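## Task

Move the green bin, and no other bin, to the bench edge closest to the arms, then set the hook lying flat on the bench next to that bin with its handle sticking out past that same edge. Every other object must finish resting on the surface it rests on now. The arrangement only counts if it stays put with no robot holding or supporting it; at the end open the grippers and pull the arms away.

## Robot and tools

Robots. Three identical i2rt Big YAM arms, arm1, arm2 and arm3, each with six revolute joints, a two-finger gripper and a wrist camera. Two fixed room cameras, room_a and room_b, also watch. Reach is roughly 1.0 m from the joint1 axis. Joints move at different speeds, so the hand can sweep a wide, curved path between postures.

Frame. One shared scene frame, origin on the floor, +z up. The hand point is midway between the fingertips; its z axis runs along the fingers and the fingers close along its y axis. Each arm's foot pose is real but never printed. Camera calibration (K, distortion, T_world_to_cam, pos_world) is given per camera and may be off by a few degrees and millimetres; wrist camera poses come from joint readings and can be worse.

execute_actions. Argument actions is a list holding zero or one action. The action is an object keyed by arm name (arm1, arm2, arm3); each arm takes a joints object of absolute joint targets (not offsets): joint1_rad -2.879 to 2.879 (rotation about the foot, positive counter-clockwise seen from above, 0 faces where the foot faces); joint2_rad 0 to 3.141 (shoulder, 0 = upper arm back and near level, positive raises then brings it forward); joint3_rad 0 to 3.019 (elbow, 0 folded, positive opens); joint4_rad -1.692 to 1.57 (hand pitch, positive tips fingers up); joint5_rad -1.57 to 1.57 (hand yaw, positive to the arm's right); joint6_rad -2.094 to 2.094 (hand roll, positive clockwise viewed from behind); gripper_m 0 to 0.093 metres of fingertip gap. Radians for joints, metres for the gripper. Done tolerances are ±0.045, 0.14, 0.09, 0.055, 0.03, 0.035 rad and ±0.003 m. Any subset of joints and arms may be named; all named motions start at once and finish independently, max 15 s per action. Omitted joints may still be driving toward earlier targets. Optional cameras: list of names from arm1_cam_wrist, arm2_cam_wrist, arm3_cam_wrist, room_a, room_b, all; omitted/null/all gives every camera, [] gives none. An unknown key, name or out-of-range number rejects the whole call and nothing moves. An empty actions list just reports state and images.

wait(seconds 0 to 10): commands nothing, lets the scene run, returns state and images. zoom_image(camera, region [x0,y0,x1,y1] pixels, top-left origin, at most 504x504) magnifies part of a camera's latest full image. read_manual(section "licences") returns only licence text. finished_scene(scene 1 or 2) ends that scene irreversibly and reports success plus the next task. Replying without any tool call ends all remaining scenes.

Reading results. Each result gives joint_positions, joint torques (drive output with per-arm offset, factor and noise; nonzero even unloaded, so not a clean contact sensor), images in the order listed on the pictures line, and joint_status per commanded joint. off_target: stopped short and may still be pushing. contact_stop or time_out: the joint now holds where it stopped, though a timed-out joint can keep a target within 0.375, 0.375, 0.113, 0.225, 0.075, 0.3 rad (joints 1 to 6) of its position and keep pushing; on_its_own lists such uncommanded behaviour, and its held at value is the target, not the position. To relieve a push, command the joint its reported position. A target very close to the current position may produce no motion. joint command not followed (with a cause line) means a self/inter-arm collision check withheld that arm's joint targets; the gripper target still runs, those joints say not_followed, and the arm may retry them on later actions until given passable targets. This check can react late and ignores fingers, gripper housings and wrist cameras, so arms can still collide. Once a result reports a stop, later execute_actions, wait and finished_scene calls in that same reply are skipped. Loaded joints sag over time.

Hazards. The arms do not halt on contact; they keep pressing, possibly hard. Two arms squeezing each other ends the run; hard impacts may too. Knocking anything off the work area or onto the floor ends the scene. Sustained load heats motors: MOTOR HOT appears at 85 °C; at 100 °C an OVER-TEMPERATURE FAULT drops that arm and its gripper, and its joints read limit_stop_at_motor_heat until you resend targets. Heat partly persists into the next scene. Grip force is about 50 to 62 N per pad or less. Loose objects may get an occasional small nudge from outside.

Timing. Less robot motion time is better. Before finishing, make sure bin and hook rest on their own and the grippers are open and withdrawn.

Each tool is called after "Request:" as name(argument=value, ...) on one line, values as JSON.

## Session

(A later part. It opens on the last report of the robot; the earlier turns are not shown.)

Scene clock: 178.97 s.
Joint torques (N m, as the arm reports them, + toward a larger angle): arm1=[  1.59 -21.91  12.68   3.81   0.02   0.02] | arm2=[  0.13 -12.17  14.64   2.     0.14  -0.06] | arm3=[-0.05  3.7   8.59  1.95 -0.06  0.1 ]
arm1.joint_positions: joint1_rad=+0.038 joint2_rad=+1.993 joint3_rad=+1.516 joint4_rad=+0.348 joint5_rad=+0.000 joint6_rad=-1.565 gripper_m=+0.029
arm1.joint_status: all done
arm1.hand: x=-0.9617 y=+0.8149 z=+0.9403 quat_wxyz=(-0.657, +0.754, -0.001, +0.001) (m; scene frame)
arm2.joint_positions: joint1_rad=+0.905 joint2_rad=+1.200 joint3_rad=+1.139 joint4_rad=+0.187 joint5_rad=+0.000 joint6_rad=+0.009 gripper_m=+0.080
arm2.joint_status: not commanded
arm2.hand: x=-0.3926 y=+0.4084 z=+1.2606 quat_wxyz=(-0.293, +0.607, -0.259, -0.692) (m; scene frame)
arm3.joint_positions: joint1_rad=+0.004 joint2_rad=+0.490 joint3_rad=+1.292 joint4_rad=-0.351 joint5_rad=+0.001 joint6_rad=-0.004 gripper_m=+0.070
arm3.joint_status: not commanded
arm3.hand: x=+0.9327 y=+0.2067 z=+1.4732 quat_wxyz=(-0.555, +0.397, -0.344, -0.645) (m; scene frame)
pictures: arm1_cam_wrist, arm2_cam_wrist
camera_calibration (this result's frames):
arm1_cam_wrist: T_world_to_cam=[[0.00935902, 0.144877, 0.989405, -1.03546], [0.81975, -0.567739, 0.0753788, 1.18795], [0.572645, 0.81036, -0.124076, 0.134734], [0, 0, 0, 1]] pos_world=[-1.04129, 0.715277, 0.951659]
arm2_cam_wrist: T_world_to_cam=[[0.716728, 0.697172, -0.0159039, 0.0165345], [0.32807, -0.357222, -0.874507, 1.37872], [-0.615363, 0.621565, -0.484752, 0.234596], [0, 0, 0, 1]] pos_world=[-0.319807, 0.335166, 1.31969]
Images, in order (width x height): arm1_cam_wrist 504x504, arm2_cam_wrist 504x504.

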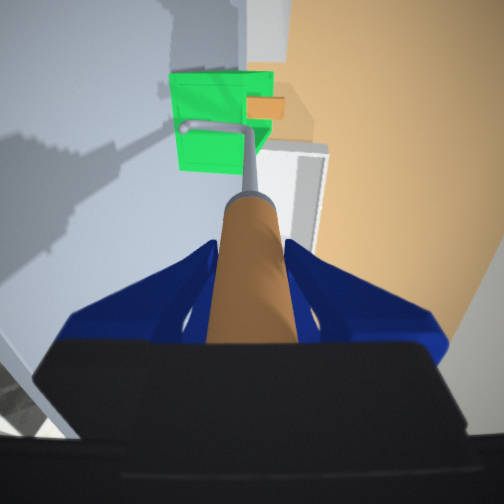

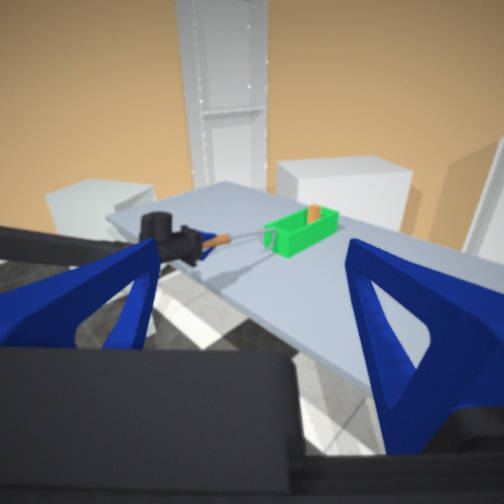

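Request:
execute_actions(actions=[{"arm1":{"joints":{"joint4_rad":0.6}}}], cameras=[])

Request:
execute_actions(actions=[{"arm1":{"joints":{"joint2_rad":2.17,"joint3_rad":2.0,"joint4_rad":0.5}}}], cameras=[])

Request:
execute_actions(actions=[{"arm1":{"joints":{"joint4_rad":0.17}}}], cameras=["arm1_cam_wrist","arm2_cam_wrist"])

Scene clock: 182.57 s.
Joint torques (N m, as the arm reports them, + toward a larger angle): arm1=[  1.74 -21.83  12.72   4.55   0.04   0.03] | arm2=[  0.05 -12.06  14.67   1.99   0.14  -0.06] | arm3=[ 0.06  4.04  8.5   2.11 -0.08  0.12]
arm1.joint_positions: joint1_rad=+0.038 joint2_rad=+1.993 joint3_rad=+1.516 joint4_rad=+0.547 joint5_rad=+0.000 joint6_rad=-1.565 gripper_m=+0.029
arm1.joint_status: all done
arm1.hand: x=-0.9620 y=+0.8168 z=+0.9891 quat_wxyz=(-0.729, +0.685, +0.000, +0.000) (m; scene frame)
arm2.joint_positions: joint1_rad=+0.905 joint2_rad=+1.200 joint3_rad=+1.139 joint4_rad=+0.187 joint5_rad=+0.000 joint6_rad=+0.009 gripper_m=+0.080
arm2.joint_status: not commanded
arm2.hand: x=-0.3926 y=+0.4084 z=+1.2606 quat_wxyz=(-0.293, +0.607, -0.259, -0.692) (m; scene frame)
arm3.joint_positions: joint1_rad=+0.004 joint2_rad=+0.490 joint3_rad=+1.292 joint4_rad=-0.351 joint5_rad=+0.001 joint6_rad=-0.004 gripper_m=+0.070
arm3.joint_status: not commanded
arm3.hand: x=+0.9327 y=+0.2067 z=+1.4732 quat_wxyz=(-0.555, +0.397, -0.344, -0.645) (m; scene frame)
pictures: none
No camera images: the call's "cameras" was empty. Leave "cameras" out to get every camera's image.

Scene clock: 184.00 s.
Joint torques (N m, as the arm reports them, + toward a larger angle): arm1=[  1.51 -26.48  16.17   3.44   0.05   0.03] | arm2=[ -0.04 -12.34  14.67   1.99   0.14  -0.07] | arm3=[ 0.17  4.33  8.66  2.07 -0.05  0.12]
arm1.joint_positions: joint1_rad=+0.038 joint2_rad=+2.230 joint3_rad=+1.920 joint4_rad=+0.470 joint5_rad=+0.000 joint6_rad=-1.565 gripper_m=+0.029
arm1.joint_status: all done
arm1.hand: x=-0.9620 y=+0.9074 z=+1.0098 quat_wxyz=(-0.759, +0.651, +0.000, +0.000) (m; scene frame)
arm2.joint_positions: joint1_rad=+0.905 joint2_rad=+1.200 joint3_rad=+1.139 joint4_rad=+0.187 joint5_rad=+0.000 joint6_rad=+0.009 gripper_m=+0.080
arm2.joint_status: not commanded
arm2.hand: x=-0.3926 y=+0.4084 z=+1.2606 quat_wxyz=(-0.293, +0.607, -0.259, -0.692) (m; scene frame)
arm3.joint_positions: joint1_rad=+0.004 joint2_rad=+0.490 joint3_rad=+1.292 joint4_rad=-0.351 joint5_rad=+0.001 joint6_rad=-0.004 gripper_m=+0.070
arm3.joint_status: not commanded
arm3.hand: x=+0.9327 y=+0.2067 z=+1.4732 quat_wxyz=(-0.555, +0.397, -0.344, -0.645) (m; scene frame)
pictures: none
No camera images: the call's "cameras" was empty. Leave "cameras" out to get every camera's image.

Scene clock: 185.00 s.
Joint torques (N m, as the arm reports them, + toward a larger angle): arm1=[  1.33 -26.42  16.13   2.54   0.02   0.03] | arm2=[ -0.1  -12.23  14.63   2.     0.15  -0.06] | arm3=[-0.33  4.11  8.64  2.06 -0.06  0.13]
arm1.joint_positions: joint1_rad=+0.038 joint2_rad=+2.229 joint3_rad=+1.920 joint4_rad=+0.160 joint5_rad=+0.000 joint6_rad=-1.565 gripper_m=+0.029
arm1.joint_status: all done
arm1.hand: x=-0.9615 y=+0.9072 z=+0.9344 quat_wxyz=(-0.650, +0.760, -0.001, +0.001) (m; scene frame)
arm2.joint_positions: joint1_rad=+0.905 joint2_rad=+1.200 joint3_rad=+1.139 joint4_rad=+0.187 joint5_rad=+0.000 joint6_rad=+0.009 gripper_m=+0.080
arm2.joint_status: not commanded
arm2.hand: x=-0.3926 y=+0.4084 z=+1.2606 quat_wxyz=(-0.293, +0.607, -0.259, -0.692) (m; scene frame)
arm3.joint_positions: joint1_rad=+0.004 joint2_rad=+0.490 joint3_rad=+1.292 joint4_rad=-0.351 joint5_rad=+0.001 joint6_rad=-0.004 gripper_m=+0.070
arm3.joint_status: not commanded
arm3.hand: x=+0.9327 y=+0.2067 z=+1.4732 quat_wxyz=(-0.555, +0.397, -0.344, -0.645) (m; scene frame)
pictures: arm1_cam_wrist, arm2_cam_wrist
camera_calibration (this result's frames):
arm1_cam_wrist: T_world_to_cam=[[0.00940802, 0.164472, 0.986337, -1.05782], [0.819685, -0.566231, 0.0866009, 1.2287], [0.572738, 0.80767, -0.140142, 0.0766878], [0, 0, 0, 1]] pos_world=[-1.04112, 0.807773, 0.947703]
arm2_cam_wrist: T_world_to_cam=[[0.716728, 0.697172, -0.0159039, 0.0165345], [0.32807, -0.357222, -0.874507, 1.37872], [-0.615363, 0.621565, -0.484752, 0.234596], [0, 0, 0, 1]] pos_world=[-0.319807, 0.335166, 1.31969]
Images, in order (width x height): arm1_cam_wrist 504x504, arm2_cam_wrist 504x504.

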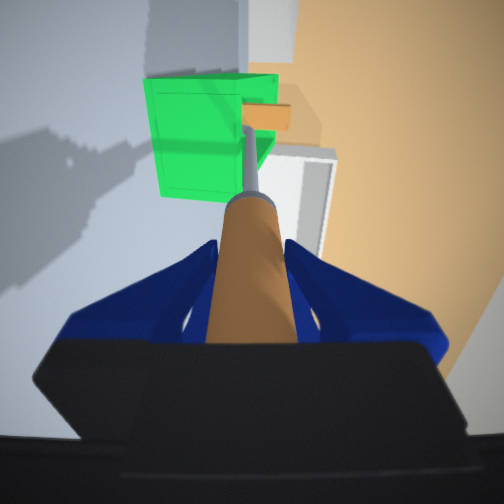

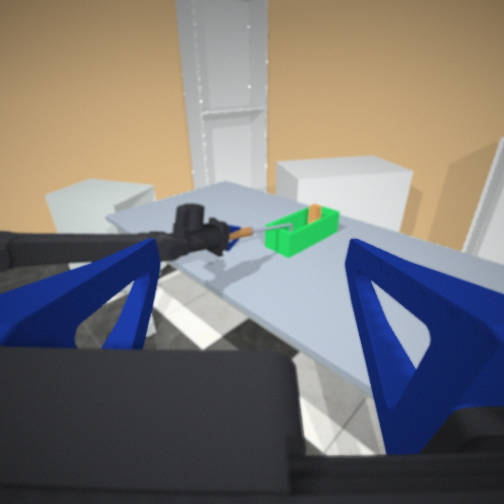

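Request:
execute_actions(actions=[{"arm1":{"joints":{"joint2_rad":2.13,"joint3_rad":1.85,"joint4_rad":0.22}}}], cameras=[])

Request:
execute_actions(actions=[{"arm1":{"joints":{"joint2_rad":2.06,"joint3_rad":1.71,"joint4_rad":0.285}}}], cameras=[])

Request:
execute_actions(actions=[{"arm1":{"joints":{"joint2_rad":1.975,"joint3_rad":1.565,"joint4_rad":0.355}}}], cameras=["arm1_cam_wrist","arm2_cam_wrist"])

Scene clock: 192.43 s.
Joint torques (N m, as the arm reports them, + toward a larger angle): arm1=[  1.44 -25.59  10.68   3.42   0.02   0.03] | arm2=[ -0.06 -12.23  14.67   2.03   0.13  -0.06] | arm3=[-0.17  3.94  8.66  2.09 -0.05  0.12]
arm1.joint_positions: joint1_rad=+0.038 joint2_rad=+2.184 joint3_rad=+1.838 joint4_rad=+0.192 joint5_rad=+0.000 joint6_rad=-1.565 gripper_m=+0.029
arm1.joint_status: all done
arm1.hand: x=-0.9615 y=+0.8904 z=+0.9325 quat_wxyz=(-0.648, +0.762, -0.001, +0.001) (m; scene frame)
arm2.joint_positions: joint1_rad=+0.905 joint2_rad=+1.200 joint3_rad=+1.139 joint4_rad=+0.187 joint5_rad=+0.000 joint6_rad=+0.009 gripper_m=+0.080
arm2.joint_status: not commanded
arm2.hand: x=-0.3926 y=+0.4084 z=+1.2606 quat_wxyz=(-0.293, +0.607, -0.259, -0.692) (m; scene frame)
arm3.joint_positions: joint1_rad=+0.004 joint2_rad=+0.490 joint3_rad=+1.292 joint4_rad=-0.351 joint5_rad=+0.001 joint6_rad=-0.004 gripper_m=+0.070
arm3.joint_status: not commanded
arm3.hand: x=+0.9327 y=+0.2067 z=+1.4732 quat_wxyz=(-0.555, +0.397, -0.344, -0.645) (m; scene frame)
pictures: none
No camera images: the call's "cameras" was empty. Leave "cameras" out to get every camera's image.

Scene clock: 193.23 s.
Joint torques (N m, as the arm reports them, + toward a larger angle): arm1=[  1.56 -24.    10.42   3.4    0.02   0.03] | arm2=[  0.15 -12.19  14.67   1.96   0.14  -0.07] | arm3=[-0.48  4.27  8.54  2.06 -0.07  0.11]
arm1.joint_positions: joint1_rad=+0.038 joint2_rad=+2.108 joint3_rad=+1.698 joint4_rad=+0.257 joint5_rad=+0.000 joint6_rad=-1.565 gripper_m=+0.029
arm1.joint_status: all done
arm1.hand: x=-0.9616 y=+0.8601 z=+0.9307 quat_wxyz=(-0.648, +0.761, -0.001, +0.001) (m; scene frame)
arm2.joint_positions: joint1_rad=+0.905 joint2_rad=+1.200 joint3_rad=+1.139 joint4_rad=+0.187 joint5_rad=+0.000 joint6_rad=+0.009 gripper_m=+0.080
arm2.joint_status: not commanded
arm2.hand: x=-0.3926 y=+0.4084 z=+1.2606 quat_wxyz=(-0.293, +0.607, -0.259, -0.692) (m; scene frame)
arm3.joint_positions: joint1_rad=+0.004 joint2_rad=+0.490 joint3_rad=+1.292 joint4_rad=-0.351 joint5_rad=+0.001 joint6_rad=-0.004 gripper_m=+0.070
arm3.joint_status: not commanded
arm3.hand: x=+0.9327 y=+0.2067 z=+1.4732 quat_wxyz=(-0.555, +0.397, -0.344, -0.645) (m; scene frame)
pictures: none
No camera images: the call's "cameras" was empty. Leave "cameras" out to get every camera's image.

Scene clock: 194.03 s.
Joint torques (N m, as the arm reports them, + toward a larger angle): arm1=[  1.42 -22.77  10.41   3.64   0.02   0.03] | arm2=[  0.14 -12.22  14.64   1.95   0.13  -0.06] | arm3=[ 0.11  3.95  8.64  2.04 -0.06  0.13]
arm1.joint_positions: joint1_rad=+0.038 joint2_rad=+2.023 joint3_rad=+1.550 joint4_rad=+0.322 joint5_rad=+0.000 joint6_rad=-1.565 gripper_m=+0.029
arm1.joint_status: all done
arm1.hand: x=-0.9616 y=+0.8244 z=+0.9294 quat_wxyz=(-0.649, +0.761, -0.001, +0.001) (m; scene frame)
arm2.joint_positions: joint1_rad=+0.905 joint2_rad=+1.200 joint3_rad=+1.139 joint4_rad=+0.187 joint5_rad=+0.000 joint6_rad=+0.009 gripper_m=+0.080
arm2.joint_status: not commanded
arm2.hand: x=-0.3926 y=+0.4084 z=+1.2606 quat_wxyz=(-0.293, +0.607, -0.259, -0.692) (m; scene frame)
arm3.joint_positions: joint1_rad=+0.004 joint2_rad=+0.490 joint3_rad=+1.292 joint4_rad=-0.351 joint5_rad=+0.001 joint6_rad=-0.004 gripper_m=+0.070
arm3.joint_status: not commanded
arm3.hand: x=+0.9327 y=+0.2067 z=+1.4732 quat_wxyz=(-0.555, +0.397, -0.344, -0.645) (m; scene frame)
pictures: arm1_cam_wrist, arm2_cam_wrist
camera_calibration (this result's frames):
arm1_cam_wrist: T_world_to_cam=[[0.00941479, 0.167105, 0.985894, -1.04106], [0.819676, -0.566011, 0.0881092, 1.18075], [0.57275, 0.807284, -0.142301, 0.14524], [0, 0, 0, 1]] pos_world=[-1.04122, 0.725036, 0.943005]
arm2_cam_wrist: T_world_to_cam=[[0.716728, 0.697172, -0.0159039, 0.0165345], [0.32807, -0.357222, -0.874507, 1.37872], [-0.615363, 0.621565, -0.484752, 0.234596], [0, 0, 0, 1]] pos_world=[-0.319807, 0.335166, 1.31969]
Images, in order (width x height): arm1_cam_wrist 504x504, arm2_cam_wrist 504x504.

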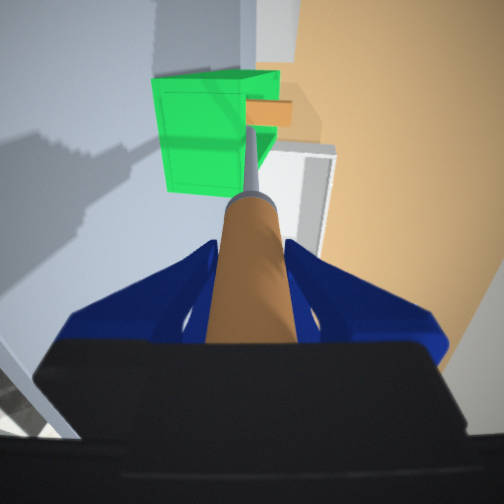

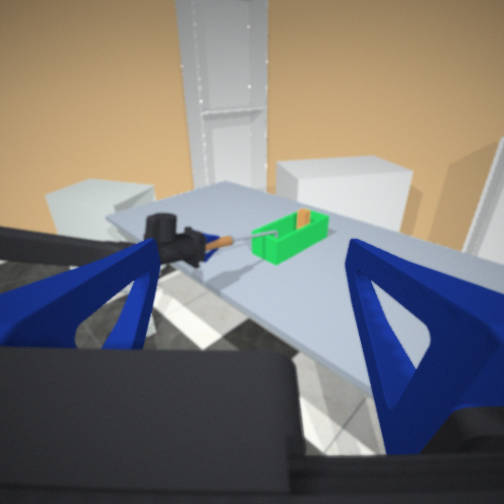

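Working. Continue (now r≈.565).

Request:
execute_actions(actions=[{"arm1":{"joints":{"joint2_rad":1.86,"joint3_rad":1.37,"joint4_rad":0.43}}}], cameras=[])

Request:
execute_actions(actions=[{"arm1":{"joints":{"joint2_rad":1.755,"joint3_rad":1.195,"joint4_rad":0.49}}}], cameras=["arm1_cam_wrist"])

Request:
execute_actions(actions=[{"arm1":{"joints":{"joint2_rad":1.65,"joint3_rad":1.04,"joint4_rad":0.535}}}], cameras=[])

Request:
execute_actions(actions=[{"arm1":{"joints":{"joint2_rad":1.545,"joint3_rad":0.895,"joint4_rad":0.565}}}], cameras=["arm1_cam_wrist","arm2_cam_wrist","room_b"])

Scene clock: 199.23 s.
Joint torques (N m, as the arm reports them, + toward a larger angle): arm1=[  1.53 -20.49  10.18   3.77   0.02   0.03] | arm2=[  0.07 -12.23  14.66   1.98   0.14  -0.06] | arm3=[-0.1   4.13  8.66  2.03 -0.03  0.12]
arm1.joint_positions: joint1_rad=+0.038 joint2_rad=+1.903 joint3_rad=+1.354 joint4_rad=+0.395 joint5_rad=+0.000 joint6_rad=-1.565 gripper_m=+0.029
arm1.joint_status: all done
arm1.hand: x=-0.9617 y=+0.7711 z=+0.9285 quat_wxyz=(-0.648, +0.762, -0.001, +0.001) (m; scene frame)
arm2.joint_positions: joint1_rad=+0.905 joint2_rad=+1.200 joint3_rad=+1.139 joint4_rad=+0.187 joint5_rad=+0.000 joint6_rad=+0.009 gripper_m=+0.080
arm2.joint_status: not commanded
arm2.hand: x=-0.3926 y=+0.4084 z=+1.2606 quat_wxyz=(-0.293, +0.607, -0.259, -0.692) (m; scene frame)
arm3.joint_positions: joint1_rad=+0.004 joint2_rad=+0.490 joint3_rad=+1.292 joint4_rad=-0.351 joint5_rad=+0.001 joint6_rad=-0.004 gripper_m=+0.070
arm3.joint_status: not commanded
arm3.hand: x=+0.9327 y=+0.2067 z=+1.4732 quat_wxyz=(-0.555, +0.397, -0.344, -0.645) (m; scene frame)
pictures: none
No camera images: the call's "cameras" was empty. Leave "cameras" out to get every camera's image.

Scene clock: 200.07 s.
Joint torques (N m, as the arm reports them, + toward a larger angle): arm1=[  1.54 -18.15   9.8    3.72   0.02   0.02] | arm2=[  0.02 -12.04  14.69   1.97   0.14  -0.06] | arm3=[-0.04  3.96  8.55  1.95 -0.05  0.11]
arm1.joint_positions: joint1_rad=+0.038 joint2_rad=+1.792 joint3_rad=+1.180 joint4_rad=+0.455 joint5_rad=+0.000 joint6_rad=-1.565 gripper_m=+0.029
arm1.joint_status: all done
arm1.hand: x=-0.9618 y=+0.7195 z=+0.9270 quat_wxyz=(-0.647, +0.763, -0.001, +0.001) (m; scene frame)
arm2.joint_positions: joint1_rad=+0.905 joint2_rad=+1.200 joint3_rad=+1.139 joint4_rad=+0.187 joint5_rad=+0.000 joint6_rad=+0.009 gripper_m=+0.080
arm2.joint_status: not commanded
arm2.hand: x=-0.3926 y=+0.4084 z=+1.2606 quat_wxyz=(-0.293, +0.607, -0.259, -0.692) (m; scene frame)
arm3.joint_positions: joint1_rad=+0.004 joint2_rad=+0.490 joint3_rad=+1.292 joint4_rad=-0.351 joint5_rad=+0.001 joint6_rad=-0.004 gripper_m=+0.070
arm3.joint_status: not commanded
arm3.hand: x=+0.9327 y=+0.2067 z=+1.4732 quat_wxyz=(-0.555, +0.397, -0.344, -0.645) (m; scene frame)
pictures: arm1_cam_wrist
camera_calibration (this result's frames):
arm1_cam_wrist: T_world_to_cam=[[0.00942943, 0.172743, 0.984922, -1.02424], [0.819657, -0.565526, 0.0913393, 1.11834], [0.572777, 0.806437, -0.146923, 0.234604], [0, 0, 0, 1]] pos_world=[-1.04137, 0.620187, 0.941117]
Images, in order (width x height): arm1_cam_wrist 504x504.

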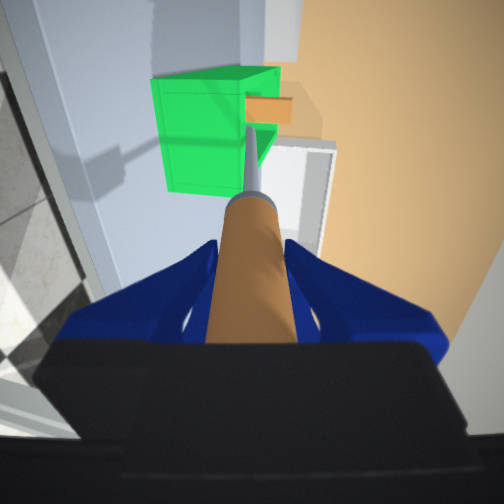

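Scene clock: 200.83 s.
Joint torques (N m, as the arm reports them, + toward a larger angle): arm1=[  1.54 -16.06   9.71   3.69   0.02   0.02] | arm2=[ -0.02 -12.11  14.69   1.96   0.15  -0.06] | arm3=[ 0.06  4.09  8.63  2.1  -0.06  0.11]
arm1.joint_positions: joint1_rad=+0.038 joint2_rad=+1.684 joint3_rad=+1.022 joint4_rad=+0.501 joint5_rad=+0.000 joint6_rad=-1.565 gripper_m=+0.029
arm1.joint_status: all done
arm1.hand: x=-0.9618 y=+0.6690 z=+0.9256 quat_wxyz=(-0.646, +0.764, -0.001, +0.001) (m; scene frame)
arm2.joint_positions: joint1_rad=+0.905 joint2_rad=+1.200 joint3_rad=+1.139 joint4_rad=+0.187 joint5_rad=+0.000 joint6_rad=+0.009 gripper_m=+0.080
arm2.joint_status: not commanded
arm2.hand: x=-0.3926 y=+0.4084 z=+1.2606 quat_wxyz=(-0.293, +0.607, -0.259, -0.692) (m; scene frame)
arm3.joint_positions: joint1_rad=+0.004 joint2_rad=+0.490 joint3_rad=+1.292 joint4_rad=-0.351 joint5_rad=+0.001 joint6_rad=-0.004 gripper_m=+0.070
arm3.joint_status: not commanded
arm3.hand: x=+0.9327 y=+0.2067 z=+1.4732 quat_wxyz=(-0.555, +0.397, -0.344, -0.645) (m; scene frame)
pictures: none
No camera images: the call's "cameras" was empty. Leave "cameras" out to get every camera's image.

Scene clock: 201.60 s.
Joint torques (N m, as the arm reports them, + toward a larger angle): arm1=[  1.67 -13.88   9.55   3.54   0.02   0.02] | arm2=[  0.08 -12.16  14.68   2.02   0.16  -0.07] | arm3=[-0.23  4.49  8.65  2.11 -0.05  0.15]
arm1.joint_positions: joint1_rad=+0.038 joint2_rad=+1.574 joint3_rad=+0.877 joint4_rad=+0.534 joint5_rad=+0.000 joint6_rad=-1.565 gripper_m=+0.029
arm1.joint_status: all done
arm1.hand: x=-0.9619 y=+0.6192 z=+0.9245 quat_wxyz=(-0.644, +0.765, -0.001, +0.001) (m; scene frame)
arm2.joint_positions: joint1_rad=+0.905 joint2_rad=+1.200 joint3_rad=+1.139 joint4_rad=+0.187 joint5_rad=+0.000 joint6_rad=+0.009 gripper_m=+0.080
arm2.joint_status: not commanded
arm2.hand: x=-0.3926 y=+0.4084 z=+1.2606 quat_wxyz=(-0.293, +0.607, -0.259, -0.692) (m; scene frame)
arm3.joint_positions: joint1_rad=+0.004 joint2_rad=+0.490 joint3_rad=+1.292 joint4_rad=-0.351 joint5_rad=+0.001 joint6_rad=-0.004 gripper_m=+0.070
arm3.joint_status: not commanded
arm3.hand: x=+0.9327 y=+0.2067 z=+1.4732 quat_wxyz=(-0.555, +0.397, -0.344, -0.645) (m; scene frame)
pictures: arm1_cam_wrist, arm2_cam_wrist, room_b
camera_calibration (this result's frames):
arm1_cam_wrist: T_world_to_cam=[[0.00944526, 0.178751, 0.983849, -1.00722], [0.819637, -0.564988, 0.0947816, 1.05845], [0.572806, 0.805504, -0.151848, 0.320319], [0, 0, 0, 1]] pos_world=[-1.04152, 0.520038, 0.939268]
arm2_cam_wrist: T_world_to_cam=[[0.716728, 0.697172, -0.0159039, 0.0165345], [0.32807, -0.357222, -0.874507, 1.37872], [-0.615363, 0.621565, -0.484752, 0.234596], [0, 0, 0, 1]] pos_world=[-0.319807, 0.335166, 1.31969]
Images, in order (width x height): arm1_cam_wrist 504x504, arm2_cam_wrist 504x504, room_b 504x504.

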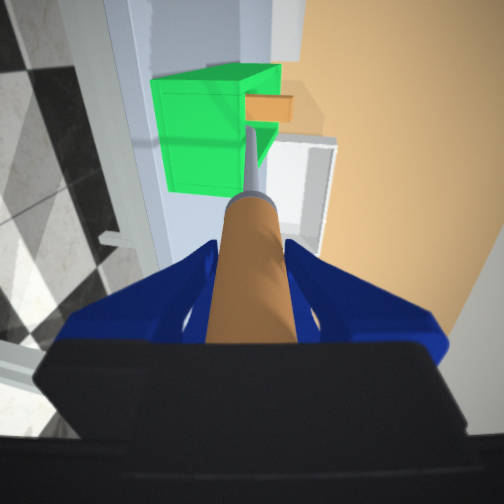

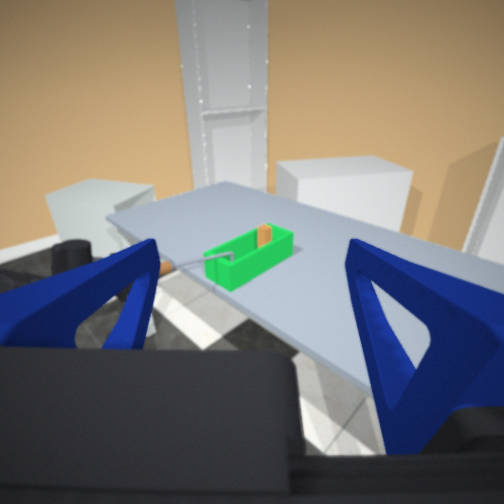

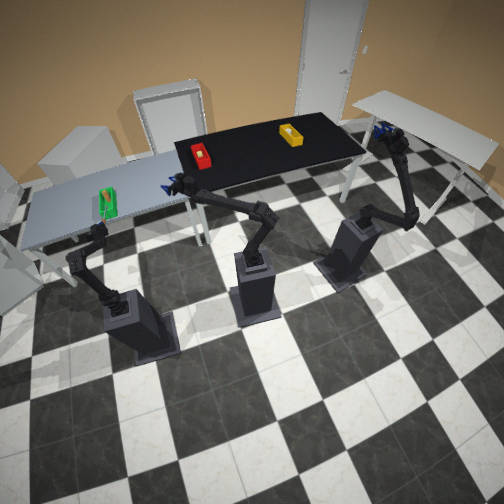

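Request:
execute_actions(actions=[{"arm1":{"joints":{"joint2_rad":1.47,"joint3_rad":0.80,"joint4_rad":0.578}}}], cameras=["arm1_cam_wrist","arm2_cam_wrist"])

Request:
zoom_image(camera="arm2_cam_wrist", region=[150, 210, 310, 320])

Scene clock: 205.50 s.
Joint torques (N m, as the arm reports them, + toward a larger angle): arm1=[  1.63 -12.58   9.32   3.36   0.02   0.03] | arm2=[  0.1  -12.21  14.61   1.96   0.14  -0.07] | arm3=[-0.12  4.17  8.61  2.07 -0.1   0.11]
arm1.joint_positions: joint1_rad=+0.038 joint2_rad=+1.499 joint3_rad=+0.784 joint4_rad=+0.551 joint5_rad=+0.000 joint6_rad=-1.565 gripper_m=+0.029
arm1.joint_status: all done
arm1.hand: x=-0.9619 y=+0.5860 z=+0.9233 quat_wxyz=(-0.644, +0.765, -0.001, +0.001) (m; scene frame)
arm2.joint_positions: joint1_rad=+0.905 joint2_rad=+1.200 joint3_rad=+1.139 joint4_rad=+0.187 joint5_rad=+0.000 joint6_rad=+0.009 gripper_m=+0.080
arm2.joint_status: not commanded
arm2.hand: x=-0.3926 y=+0.4084 z=+1.2606 quat_wxyz=(-0.293, +0.607, -0.259, -0.692) (m; scene frame)
arm3.joint_positions: joint1_rad=+0.004 joint2_rad=+0.490 joint3_rad=+1.292 joint4_rad=-0.351 joint5_rad=+0.001 joint6_rad=-0.004 gripper_m=+0.070
arm3.joint_status: not commanded
arm3.hand: x=+0.9327 y=+0.2067 z=+1.4732 quat_wxyz=(-0.555, +0.397, -0.344, -0.645) (m; scene frame)
pictures: arm1_cam_wrist, arm2_cam_wrist
camera_calibration (this result's frames):
arm1_cam_wrist: T_world_to_cam=[[0.00944825, 0.179877, 0.983644, -1.00054], [0.819633, -0.564885, 0.0954266, 1.03919], [0.572811, 0.805325, -0.15277, 0.347866], [0, 0, 0, 1]] pos_world=[-1.04156, 0.48685, 0.93815]
arm2_cam_wrist: T_world_to_cam=[[0.716728, 0.697172, -0.0159039, 0.0165345], [0.32807, -0.357222, -0.874507, 1.37872], [-0.615363, 0.621565, -0.484752, 0.234596], [0, 0, 0, 1]] pos_world=[-0.319807, 0.335166, 1.31969]
Images, in order (width x height): arm1_cam_wrist 504x504, arm2_cam_wrist 504x504.

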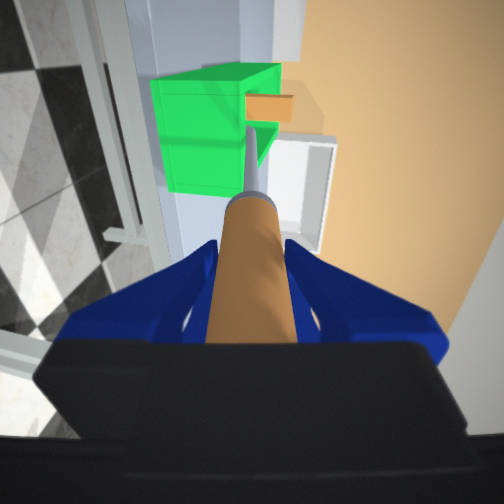

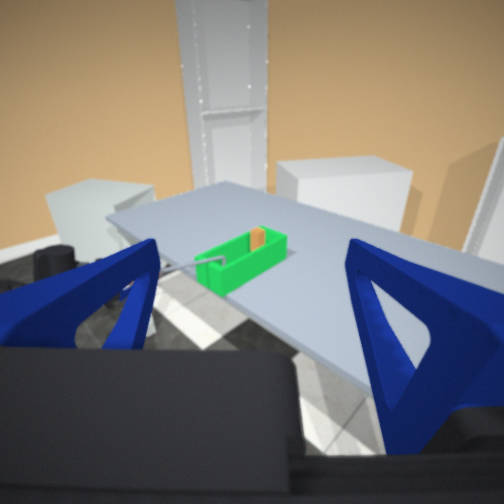

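Region (150, 210, 310, 320) of arm2_cam_wrist's 504x504 image, scaled by 3.150, with more detail than that image has; it fills the top 346 rows of this view, and the rest is white.

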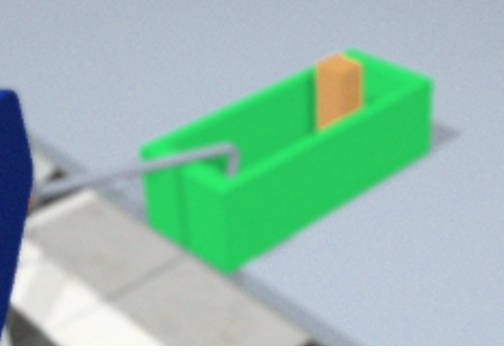

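Request:
execute_actions(actions=[{"arm1":{"joints":{"joint2_rad":1.5,"joint3_rad":0.9,"joint4_rad":0.85}}}], cameras=["arm2_cam_wrist"])

Request:
execute_actions(actions=[{"arm1":{"joints":{"joint1_rad":0.22,"joint2_rad":1.9,"joint3_rad":1.51,"joint4_rad":0.5}}}], cameras=[])

Request:
execute_actions(actions=[{"arm1":{"joints":{"joint4_rad":0.28}}}], cameras=["arm1_cam_wrist","room_a"])

Scene clock: 213.27 s.
Joint torques (N m, as the arm reports them, + toward a larger angle): arm1=[  1.58 -12.97  13.83   4.31   0.04   0.03] | arm2=[ -0.06 -12.19  14.62   1.95   0.14  -0.06] | arm3=[-0.01  4.26  8.54  2.09 -0.07  0.14]
arm1.joint_positions: joint1_rad=+0.038 joint2_rad=+1.528 joint3_rad=+0.829 joint4_rad=+0.802 joint5_rad=+0.000 joint6_rad=-1.565 gripper_m=+0.029
arm1.joint_status: all done
arm1.hand: x=-0.9623 y=+0.6039 z=+0.9921 quat_wxyz=(-0.740, +0.672, +0.000, +0.000) (m; scene frame)
arm2.joint_positions: joint1_rad=+0.905 joint2_rad=+1.200 joint3_rad=+1.139 joint4_rad=+0.187 joint5_rad=+0.000 joint6_rad=+0.009 gripper_m=+0.080
arm2.joint_status: not commanded
arm2.hand: x=-0.3926 y=+0.4084 z=+1.2606 quat_wxyz=(-0.293, +0.607, -0.259, -0.692) (m; scene frame)
arm3.joint_positions: joint1_rad=+0.004 joint2_rad=+0.490 joint3_rad=+1.292 joint4_rad=-0.351 joint5_rad=+0.001 joint6_rad=-0.004 gripper_m=+0.070
arm3.joint_status: not commanded
arm3.hand: x=+0.9327 y=+0.2067 z=+1.4732 quat_wxyz=(-0.555, +0.397, -0.344, -0.645) (m; scene frame)
pictures: arm2_cam_wrist
camera_calibration (this result's frames):
arm2_cam_wrist: T_world_to_cam=[[0.716728, 0.697172, -0.0159039, 0.0165345], [0.32807, -0.357222, -0.874507, 1.37872], [-0.615363, 0.621565, -0.484752, 0.234596], [0, 0, 0, 1]] pos_world=[-0.319807, 0.335166, 1.31969]
Images, in order (width x height): arm2_cam_wrist 504x504.

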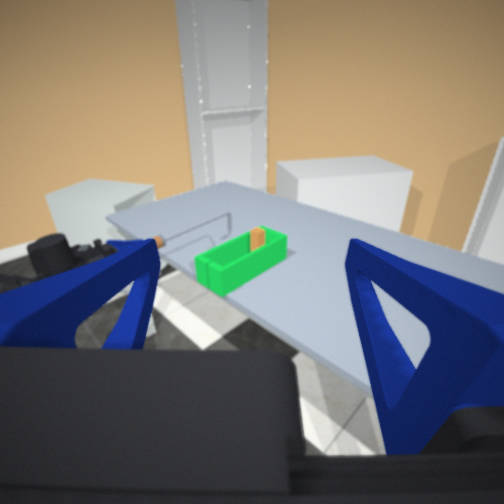

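Scene clock: 214.70 s.
Joint torques (N m, as the arm reports them, + toward a larger angle): arm1=[  0.86 -21.18  14.8    3.22   0.06   0.03] | arm2=[  0.08 -12.2   14.68   2.     0.13  -0.08] | arm3=[-0.01  3.99  8.66  1.94  0.    0.1 ]
arm1.joint_positions: joint1_rad=+0.222 joint2_rad=+1.944 joint3_rad=+1.437 joint4_rad=+0.476 joint5_rad=-0.001 joint6_rad=-1.565 gripper_m=+0.029
arm1.joint_status: all done
arm1.hand: x=-1.1092 y=+0.7825 z=+0.9640 quat_wxyz=(-0.690, +0.718, +0.066, -0.064) (m; scene frame)
arm2.joint_positions: joint1_rad=+0.905 joint2_rad=+1.200 joint3_rad=+1.139 joint4_rad=+0.187 joint5_rad=+0.000 joint6_rad=+0.009 gripper_m=+0.080
arm2.joint_status: not commanded
arm2.hand: x=-0.3926 y=+0.4084 z=+1.2606 quat_wxyz=(-0.293, +0.607, -0.259, -0.692) (m; scene frame)
arm3.joint_positions: joint1_rad=+0.004 joint2_rad=+0.490 joint3_rad=+1.292 joint4_rad=-0.351 joint5_rad=+0.001 joint6_rad=-0.004 gripper_m=+0.070
arm3.joint_status: not commanded
arm3.hand: x=+0.9327 y=+0.2067 z=+1.4732 quat_wxyz=(-0.555, +0.397, -0.344, -0.645) (m; scene frame)
pictures: none
No camera images: the call's "cameras" was empty. Leave "cameras" out to get every camera's image.

Scene clock: 215.57 s.
Joint torques (N m, as the arm reports them, + toward a larger angle): arm1=[  0.82 -20.95  13.95   1.65   0.05   0.03] | arm2=[ -0.01 -12.08  14.64   2.04   0.15  -0.06] | arm3=[-0.1   3.86  8.59  2.16 -0.08  0.13]
arm1.joint_positions: joint1_rad=+0.222 joint2_rad=+1.939 joint3_rad=+1.449 joint4_rad=+0.288 joint5_rad=-0.001 joint6_rad=-1.565 gripper_m=+0.029
arm1.joint_status: all done
arm1.hand: x=-1.1084 y=+0.7790 z=+0.9285 quat_wxyz=(-0.626, +0.774, +0.071, -0.058) (m; scene frame)
arm2.joint_positions: joint1_rad=+0.905 joint2_rad=+1.200 joint3_rad=+1.139 joint4_rad=+0.187 joint5_rad=+0.000 joint6_rad=+0.009 gripper_m=+0.080
arm2.joint_status: not commanded
arm2.hand: x=-0.3926 y=+0.4084 z=+1.2606 quat_wxyz=(-0.293, +0.607, -0.259, -0.692) (m; scene frame)
arm3.joint_positions: joint1_rad=+0.004 joint2_rad=+0.490 joint3_rad=+1.292 joint4_rad=-0.351 joint5_rad=+0.001 joint6_rad=-0.004 gripper_m=+0.070
arm3.joint_status: not commanded
arm3.hand: x=+0.9327 y=+0.2067 z=+1.4732 quat_wxyz=(-0.555, +0.397, -0.344, -0.645) (m; scene frame)
pictures: arm1_cam_wrist, room_a
camera_calibration (this result's frames):
arm1_cam_wrist: T_world_to_cam=[[-0.0299724, 0.216411, 0.975842, -1.10387], [0.909019, -0.400097, 0.116649, 1.2187], [0.415676, 0.890555, -0.18473, 0.066277], [0, 0, 0, 1]] pos_world=[-1.16846, 0.667464, 0.947287]
Images, in order (width x height): arm1_cam_wrist 504x504, room_a 504x504.

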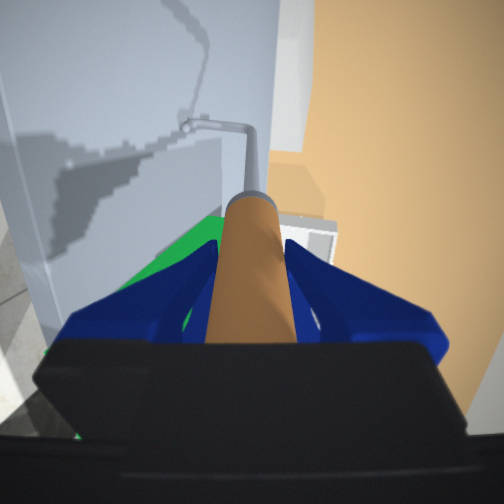

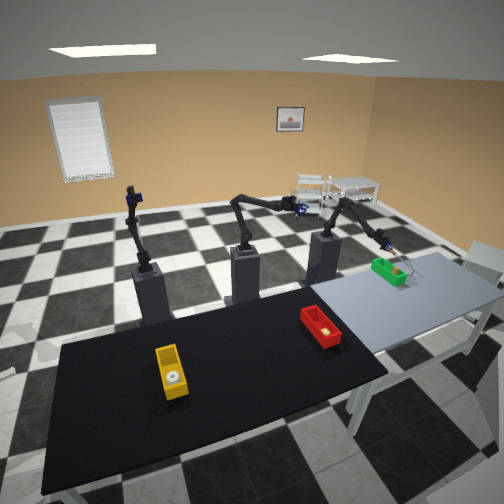

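Request:
execute_actions(actions=[{"arm1":{"joints":{"joint6_rad":0}}}], cameras=["arm1_cam_wrist"])

Request:
execute_actions(actions=[{"arm1":{"joints":{"joint2_rad":2.06,"joint3_rad":1.42,"joint4_rad":0.48}}}], cameras=["arm1_cam_wrist","room_a"])

Request:
zoom_image(camera="room_a", region=[350, 220, 450, 300])

Scene clock: 221.23 s.
Joint torques (N m, as the arm reports them, + toward a larger angle): arm1=[  0.95 -20.97  13.97   2.86  -0.09   0.09] | arm2=[ -0.04 -12.2   14.64   2.02   0.14  -0.06] | arm3=[-0.43  4.11  8.63  2.01 -0.05  0.13]
arm1.joint_positions: joint1_rad=+0.220 joint2_rad=+1.939 joint3_rad=+1.449 joint4_rad=+0.263 joint5_rad=+0.003 joint6_rad=-0.011 gripper_m=+0.029
arm1.joint_status: all done
arm1.hand: x=-1.1059 y=+0.7780 z=+0.9225 quat_wxyz=(-0.401, +0.606, -0.499, -0.471) (m; scene frame)
arm2.joint_positions: joint1_rad=+0.905 joint2_rad=+1.200 joint3_rad=+1.139 joint4_rad=+0.187 joint5_rad=+0.000 joint6_rad=+0.009 gripper_m=+0.080
arm2.joint_status: not commanded
arm2.hand: x=-0.3926 y=+0.4084 z=+1.2606 quat_wxyz=(-0.293, +0.607, -0.259, -0.692) (m; scene frame)
arm3.joint_positions: joint1_rad=+0.004 joint2_rad=+0.490 joint3_rad=+1.292 joint4_rad=-0.351 joint5_rad=+0.001 joint6_rad=-0.004 gripper_m=+0.070
arm3.joint_status: not commanded
arm3.hand: x=+0.9327 y=+0.2067 z=+1.4732 quat_wxyz=(-0.555, +0.397, -0.344, -0.645) (m; scene frame)
pictures: arm1_cam_wrist
camera_calibration (this result's frames):
arm1_cam_wrist: T_world_to_cam=[[0.982467, 0.186359, 0.00540128, 0.940481], [0.142679, -0.732911, -0.665195, 1.34949], [-0.120006, 0.654303, -0.74665, 0.174765], [0, 0, 0, 1]] pos_world=[-1.09556, 0.699441, 1.02308]
Images, in order (width x height): arm1_cam_wrist 504x504.

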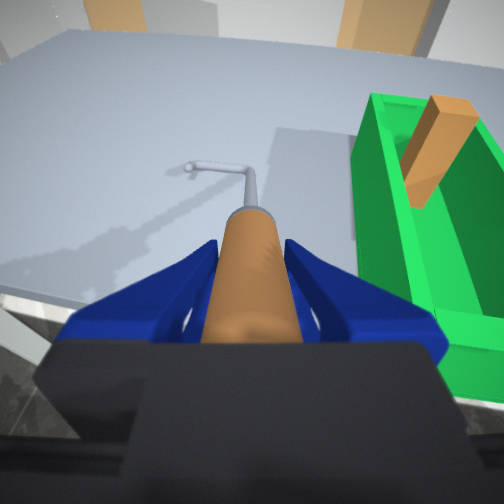

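Scene clock: 222.53 s.
Joint torques (N m, as the arm reports them, + toward a larger angle): arm1=[  0.92 -19.33   9.49   3.08  -0.09   0.08] | arm2=[  0.   -12.19  14.65   2.01   0.15  -0.07] | arm3=[-0.27  3.69  8.58  2.09 -0.07  0.09]
arm1.joint_positions: joint1_rad=+0.220 joint2_rad=+2.070 joint3_rad=+1.403 joint4_rad=+0.459 joint5_rad=+0.003 joint6_rad=-0.008 gripper_m=+0.029
arm1.joint_status: all done
arm1.hand: x=-1.1064 y=+0.7827 z=+0.8417 quat_wxyz=(-0.405, +0.601, -0.496, -0.478) (m; scene frame)
arm2.joint_positions: joint1_rad=+0.905 joint2_rad=+1.200 joint3_rad=+1.139 joint4_rad=+0.187 joint5_rad=+0.000 joint6_rad=+0.009 gripper_m=+0.080
arm2.joint_status: not commanded
arm2.hand: x=-0.3926 y=+0.4084 z=+1.2606 quat_wxyz=(-0.293, +0.607, -0.259, -0.692) (m; scene frame)
arm3.joint_positions: joint1_rad=+0.004 joint2_rad=+0.490 joint3_rad=+1.292 joint4_rad=-0.351 joint5_rad=+0.001 joint6_rad=-0.004 gripper_m=+0.070
arm3.joint_status: not commanded
arm3.hand: x=+0.9327 y=+0.2067 z=+1.4732 quat_wxyz=(-0.555, +0.397, -0.344, -0.645) (m; scene frame)
pictures: arm1_cam_wrist, room_a
camera_calibration (this result's frames):
arm1_cam_wrist: T_world_to_cam=[[0.982619, 0.18562, 0.00217302, 0.943975], [0.137709, -0.721042, -0.679069, 1.29608], [-0.124482, 0.667565, -0.734072, 0.0853841], [0, 0, 0, 1]] pos_world=[-1.09542, 0.702306, 0.940752]
Images, in order (width x height): arm1_cam_wrist 504x504, room_a 504x504.

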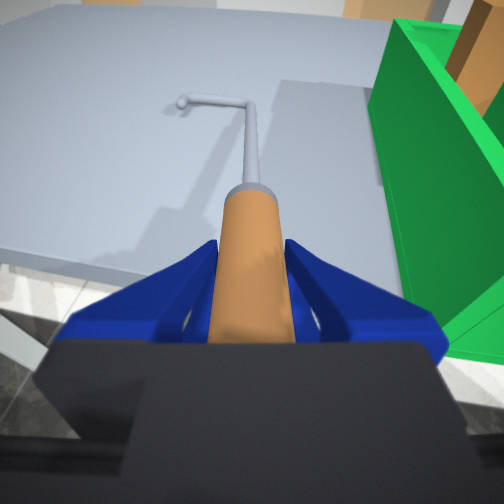

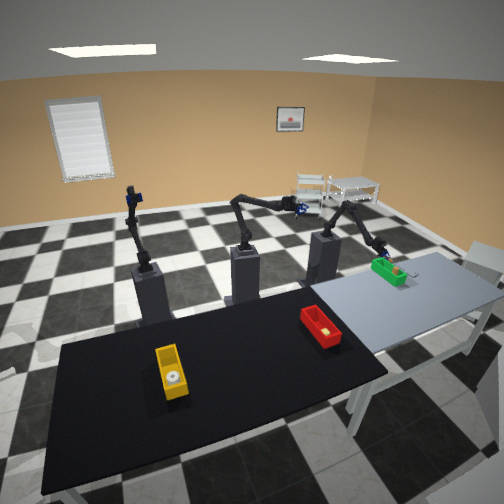

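Region (350, 220, 450, 300) of room_a's 504x504 image, scaled by 5.040, with more detail than that image has; it fills the top 403 rows of this view, and the rest is white.

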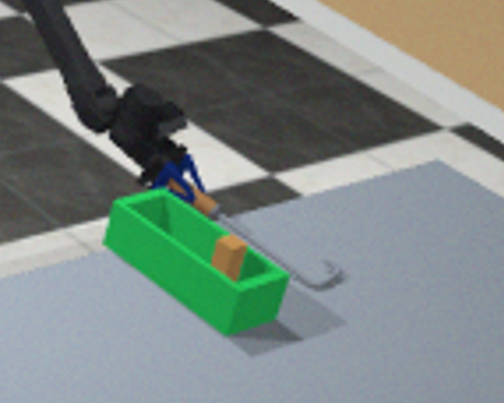

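Request:
execute_actions(actions=[{"arm1":{"joints":{"joint2_rad":2.1}}}], cameras=["arm1_cam_wrist"])

Scene clock: 225.40 s.
Joint torques (N m, as the arm reports them, + toward a larger angle): arm1=[  0.89 -17.64   9.55   2.85  -0.09   0.08] | arm2=[  0.05 -12.19  14.65   1.99   0.13  -0.06] | arm3=[ 0.08  4.21  8.67  2.05 -0.09  0.1 ]
arm1.joint_positions: joint1_rad=+0.220 joint2_rad=+2.079 joint3_rad=+1.403 joint4_rad=+0.464 joint5_rad=+0.003 joint6_rad=-0.008 gripper_m=+0.029
arm1.joint_status: all done
arm1.hand: x=-1.1064 y=+0.7830 z=+0.8357 quat_wxyz=(-0.404, +0.602, -0.497, -0.476) (m; scene frame)
arm2.joint_positions: joint1_rad=+0.905 joint2_rad=+1.200 joint3_rad=+1.139 joint4_rad=+0.187 joint5_rad=+0.000 joint6_rad=+0.009 gripper_m=+0.080
arm2.joint_status: not commanded
arm2.hand: x=-0.3926 y=+0.4084 z=+1.2606 quat_wxyz=(-0.293, +0.607, -0.259, -0.692) (m; scene frame)
arm3.joint_positions: joint1_rad=+0.004 joint2_rad=+0.490 joint3_rad=+1.292 joint4_rad=-0.351 joint5_rad=+0.001 joint6_rad=-0.004 gripper_m=+0.070
arm3.joint_status: not commanded
arm3.hand: x=+0.9327 y=+0.2067 z=+1.4732 quat_wxyz=(-0.555, +0.397, -0.344, -0.645) (m; scene frame)
pictures: arm1_cam_wrist
camera_calibration (this result's frames):
arm1_cam_wrist: T_world_to_cam=[[0.982621, 0.18561, 0.00214823, 0.943989], [0.138206, -0.723842, -0.675982, 1.2924], [-0.123914, 0.664531, -0.736915, 0.0861833], [0, 0, 0, 1]] pos_world=[-1.09552, 0.703009, 0.935123]
Images, in order (width x height): arm1_cam_wrist 504x504.

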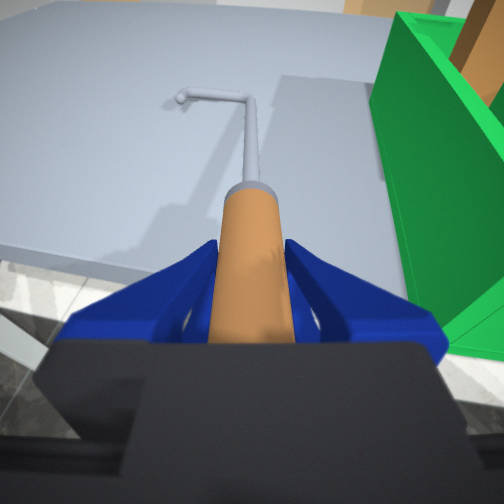

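Just friction; go further.

Request:
execute_actions(actions=[{"arm1":{"joints":{"joint2_rad":2.135}}}], cameras=["arm1_cam_wrist","room_b"])

Request:
zoom_image(camera="room_b", region=[50, 170, 150, 250])

Scene clock: 229.17 s.
Joint torques (N m, as the arm reports them, + toward a larger angle): arm1=[  0.92 -17.67   9.34   2.42  -0.08   0.08] | arm2=[ -0.13 -12.12  14.7    2.01   0.14  -0.06] | arm3=[-0.55  4.41  8.71  2.04 -0.02  0.1 ]
arm1.joint_positions: joint1_rad=+0.220 joint2_rad=+2.118 joint3_rad=+1.403 joint4_rad=+0.473 joint5_rad=+0.003 joint6_rad=-0.008 gripper_m=+0.029
arm1.joint_status: all done
arm1.hand: x=-1.1063 y=+0.7830 z=+0.8079 quat_wxyz=(-0.397, +0.609, -0.503, -0.468) (m; scene frame)
arm2.joint_positions: joint1_rad=+0.905 joint2_rad=+1.200 joint3_rad=+1.139 joint4_rad=+0.187 joint5_rad=+0.000 joint6_rad=+0.009 gripper_m=+0.080
arm2.joint_status: not commanded
arm2.hand: x=-0.3926 y=+0.4084 z=+1.2606 quat_wxyz=(-0.293, +0.607, -0.259, -0.692) (m; scene frame)
arm3.joint_positions: joint1_rad=+0.004 joint2_rad=+0.490 joint3_rad=+1.292 joint4_rad=-0.351 joint5_rad=+0.001 joint6_rad=-0.004 gripper_m=+0.070
arm3.joint_status: not commanded
arm3.hand: x=+0.9327 y=+0.2067 z=+1.4732 quat_wxyz=(-0.555, +0.397, -0.344, -0.645) (m; scene frame)
pictures: arm1_cam_wrist, room_b
camera_calibration (this result's frames):
arm1_cam_wrist: T_world_to_cam=[[0.982635, 0.185537, 0.00197819, 0.94413], [0.141575, -0.742832, -0.654337, 1.27469], [-0.119934, 0.643255, -0.7562, 0.102291], [0, 0, 0, 1]] pos_world=[-1.09593, 0.705911, 0.909563]
Images, in order (width x height): arm1_cam_wrist 504x504, room_b 504x504.

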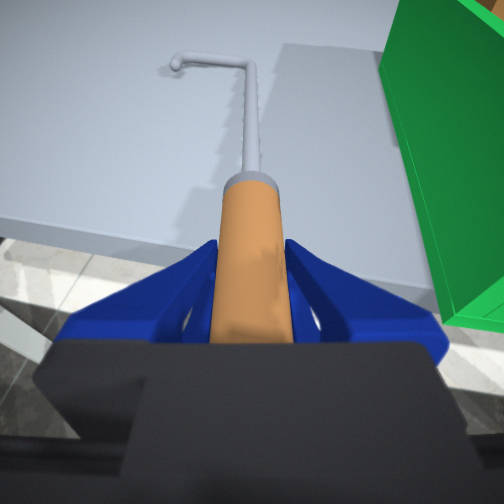

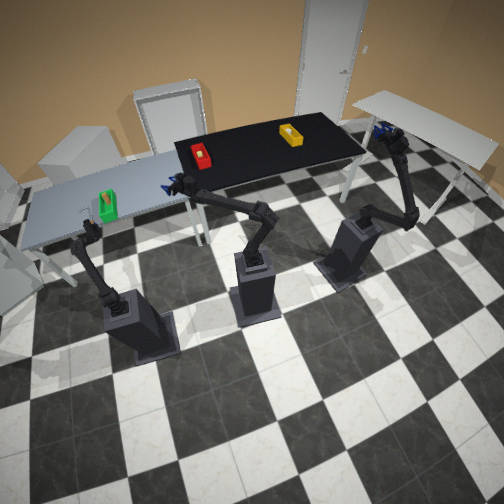

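Region (50, 170, 150, 250) of room_b's 504x504 image, scaled by 5.040, with more detail than that image has; it fills the top 403 rows of this view, and the rest is white.

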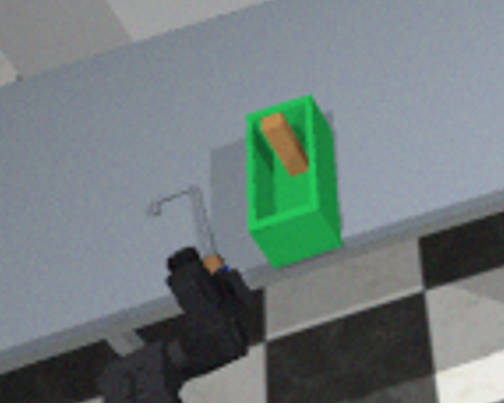

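Request:
execute_actions(actions=[{"arm1":{"joints":{"gripper_m":0.055}}}], cameras=[])

Request:
execute_actions(actions=[{"arm1":{"joints":{"joint2_rad":1.78,"joint3_rad":0.95,"joint4_rad":0.67}}}], cameras=[])

Request:
execute_actions(actions=[{"arm1":{"joints":{"joint1_rad":0.035}}}], cameras=["arm1_cam_wrist","arm2_cam_wrist"])

Scene clock: 236.03 s.
Joint torques (N m, as the arm reports them, + toward a larger angle): arm1=[  0.93 -17.75   9.35   2.4   -0.09   0.07] | arm2=[ -0.04 -12.18  14.67   2.03   0.13  -0.07] | arm3=[ 0.08  3.92  8.7   1.94 -0.05  0.12]
arm1.joint_positions: joint1_rad=+0.220 joint2_rad=+2.118 joint3_rad=+1.403 joint4_rad=+0.473 joint5_rad=+0.003 joint6_rad=-0.007 gripper_m=+0.055
arm1.joint_status: all done
arm1.hand: x=-1.1063 y=+0.7830 z=+0.8079 quat_wxyz=(-0.397, +0.609, -0.503, -0.468) (m; scene frame)
arm2.joint_positions: joint1_rad=+0.905 joint2_rad=+1.200 joint3_rad=+1.139 joint4_rad=+0.187 joint5_rad=+0.000 joint6_rad=+0.009 gripper_m=+0.080
arm2.joint_status: not commanded
arm2.hand: x=-0.3926 y=+0.4084 z=+1.2606 quat_wxyz=(-0.293, +0.607, -0.259, -0.692) (m; scene frame)
arm3.joint_positions: joint1_rad=+0.004 joint2_rad=+0.490 joint3_rad=+1.292 joint4_rad=-0.351 joint5_rad=+0.001 joint6_rad=-0.004 gripper_m=+0.070
arm3.joint_status: not commanded
arm3.hand: x=+0.9327 y=+0.2067 z=+1.4732 quat_wxyz=(-0.555, +0.397, -0.344, -0.645) (m; scene frame)
pictures: none
No camera images: the call's "cameras" was empty. Leave "cameras" out to get every camera's image.

Scene clock: 237.27 s.
Joint torques (N m, as the arm reports them, + toward a larger angle): arm1=[  0.94 -12.26   7.8    2.57  -0.09   0.07] | arm2=[  0.04 -12.41  14.69   2.     0.14  -0.06] | arm3=[-0.09  4.12  8.65  2.02 -0.07  0.1 ]
arm1.joint_positions: joint1_rad=+0.220 joint2_rad=+1.766 joint3_rad=+0.943 joint4_rad=+0.659 joint5_rad=+0.003 joint6_rad=-0.007 gripper_m=+0.055
arm1.joint_status: all done
arm1.hand: x=-1.0815 y=+0.6460 z=+0.8683 quat_wxyz=(-0.416, +0.590, -0.487, -0.491) (m; scene frame)
arm2.joint_positions: joint1_rad=+0.905 joint2_rad=+1.200 joint3_rad=+1.139 joint4_rad=+0.187 joint5_rad=+0.000 joint6_rad=+0.009 gripper_m=+0.080
arm2.joint_status: not commanded
arm2.hand: x=-0.3926 y=+0.4084 z=+1.2606 quat_wxyz=(-0.293, +0.607, -0.259, -0.692) (m; scene frame)
arm3.joint_positions: joint1_rad=+0.004 joint2_rad=+0.490 joint3_rad=+1.292 joint4_rad=-0.351 joint5_rad=+0.001 joint6_rad=-0.004 gripper_m=+0.070
arm3.joint_status: not commanded
arm3.hand: x=+0.9327 y=+0.2067 z=+1.4732 quat_wxyz=(-0.555, +0.397, -0.344, -0.645) (m; scene frame)
pictures: none
No camera images: the call's "cameras" was empty. Leave "cameras" out to get every camera's image.

Scene clock: 238.40 s.
Joint torques (N m, as the arm reports them, + toward a larger angle): arm1=[  0.96 -12.59   7.93   2.58   0.01   0.05] | arm2=[  0.13 -12.02  14.64   1.97   0.13  -0.06] | arm3=[ 0.15  3.66  8.51  1.97 -0.08  0.08]
arm1.joint_positions: joint1_rad=+0.030 joint2_rad=+1.766 joint3_rad=+0.943 joint4_rad=+0.659 joint5_rad=+0.001 joint6_rad=-0.006 gripper_m=+0.055
arm1.joint_status: all done
arm1.hand: x=-0.9563 y=+0.6566 z=+0.8689 quat_wxyz=(-0.461, +0.541, -0.541, -0.450) (m; scene frame)
arm2.joint_positions: joint1_rad=+0.905 joint2_rad=+1.200 joint3_rad=+1.139 joint4_rad=+0.187 joint5_rad=+0.000 joint6_rad=+0.009 gripper_m=+0.080
arm2.joint_status: not commanded
arm2.hand: x=-0.3926 y=+0.4084 z=+1.2606 quat_wxyz=(-0.293, +0.607, -0.259, -0.692) (m; scene frame)
arm3.joint_positions: joint1_rad=+0.004 joint2_rad=+0.490 joint3_rad=+1.292 joint4_rad=-0.351 joint5_rad=+0.001 joint6_rad=-0.004 gripper_m=+0.070
arm3.joint_status: not commanded
arm3.hand: x=+0.9327 y=+0.2067 z=+1.4732 quat_wxyz=(-0.555, +0.397, -0.344, -0.645) (m; scene frame)
pictures: arm1_cam_wrist, arm2_cam_wrist
camera_calibration (this result's frames):
arm1_cam_wrist: T_world_to_cam=[[0.999998, -0.00123093, 0.00165232, 0.959633], [0.000311722, -0.702317, -0.711865, 1.08783], [0.00203671, 0.711864, -0.702315, 0.272556], [0, 0, 0, 1]] pos_world=[-0.960525, 0.571157, 0.96422]
arm2_cam_wrist: T_world_to_cam=[[0.716728, 0.697172, -0.0159039, 0.0165345], [0.32807, -0.357222, -0.874507, 1.37872], [-0.615363, 0.621565, -0.484752, 0.234596], [0, 0, 0, 1]] pos_world=[-0.319807, 0.335166, 1.31969]
Images, in order (width x height): arm1_cam_wrist 504x504, arm2_cam_wrist 504x504.

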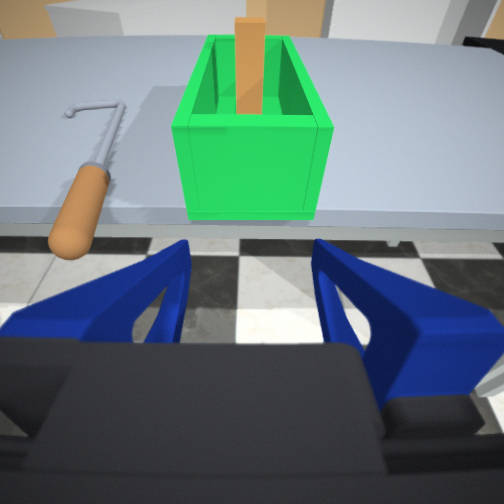

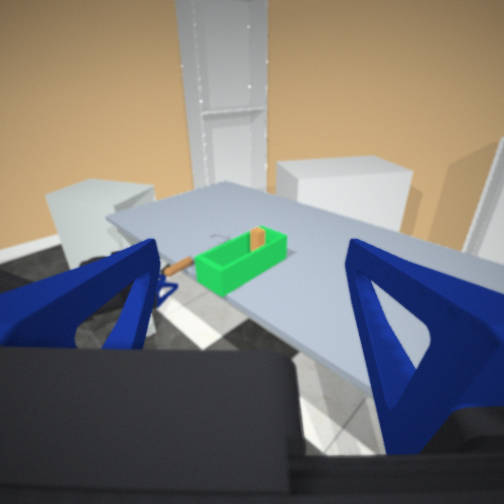

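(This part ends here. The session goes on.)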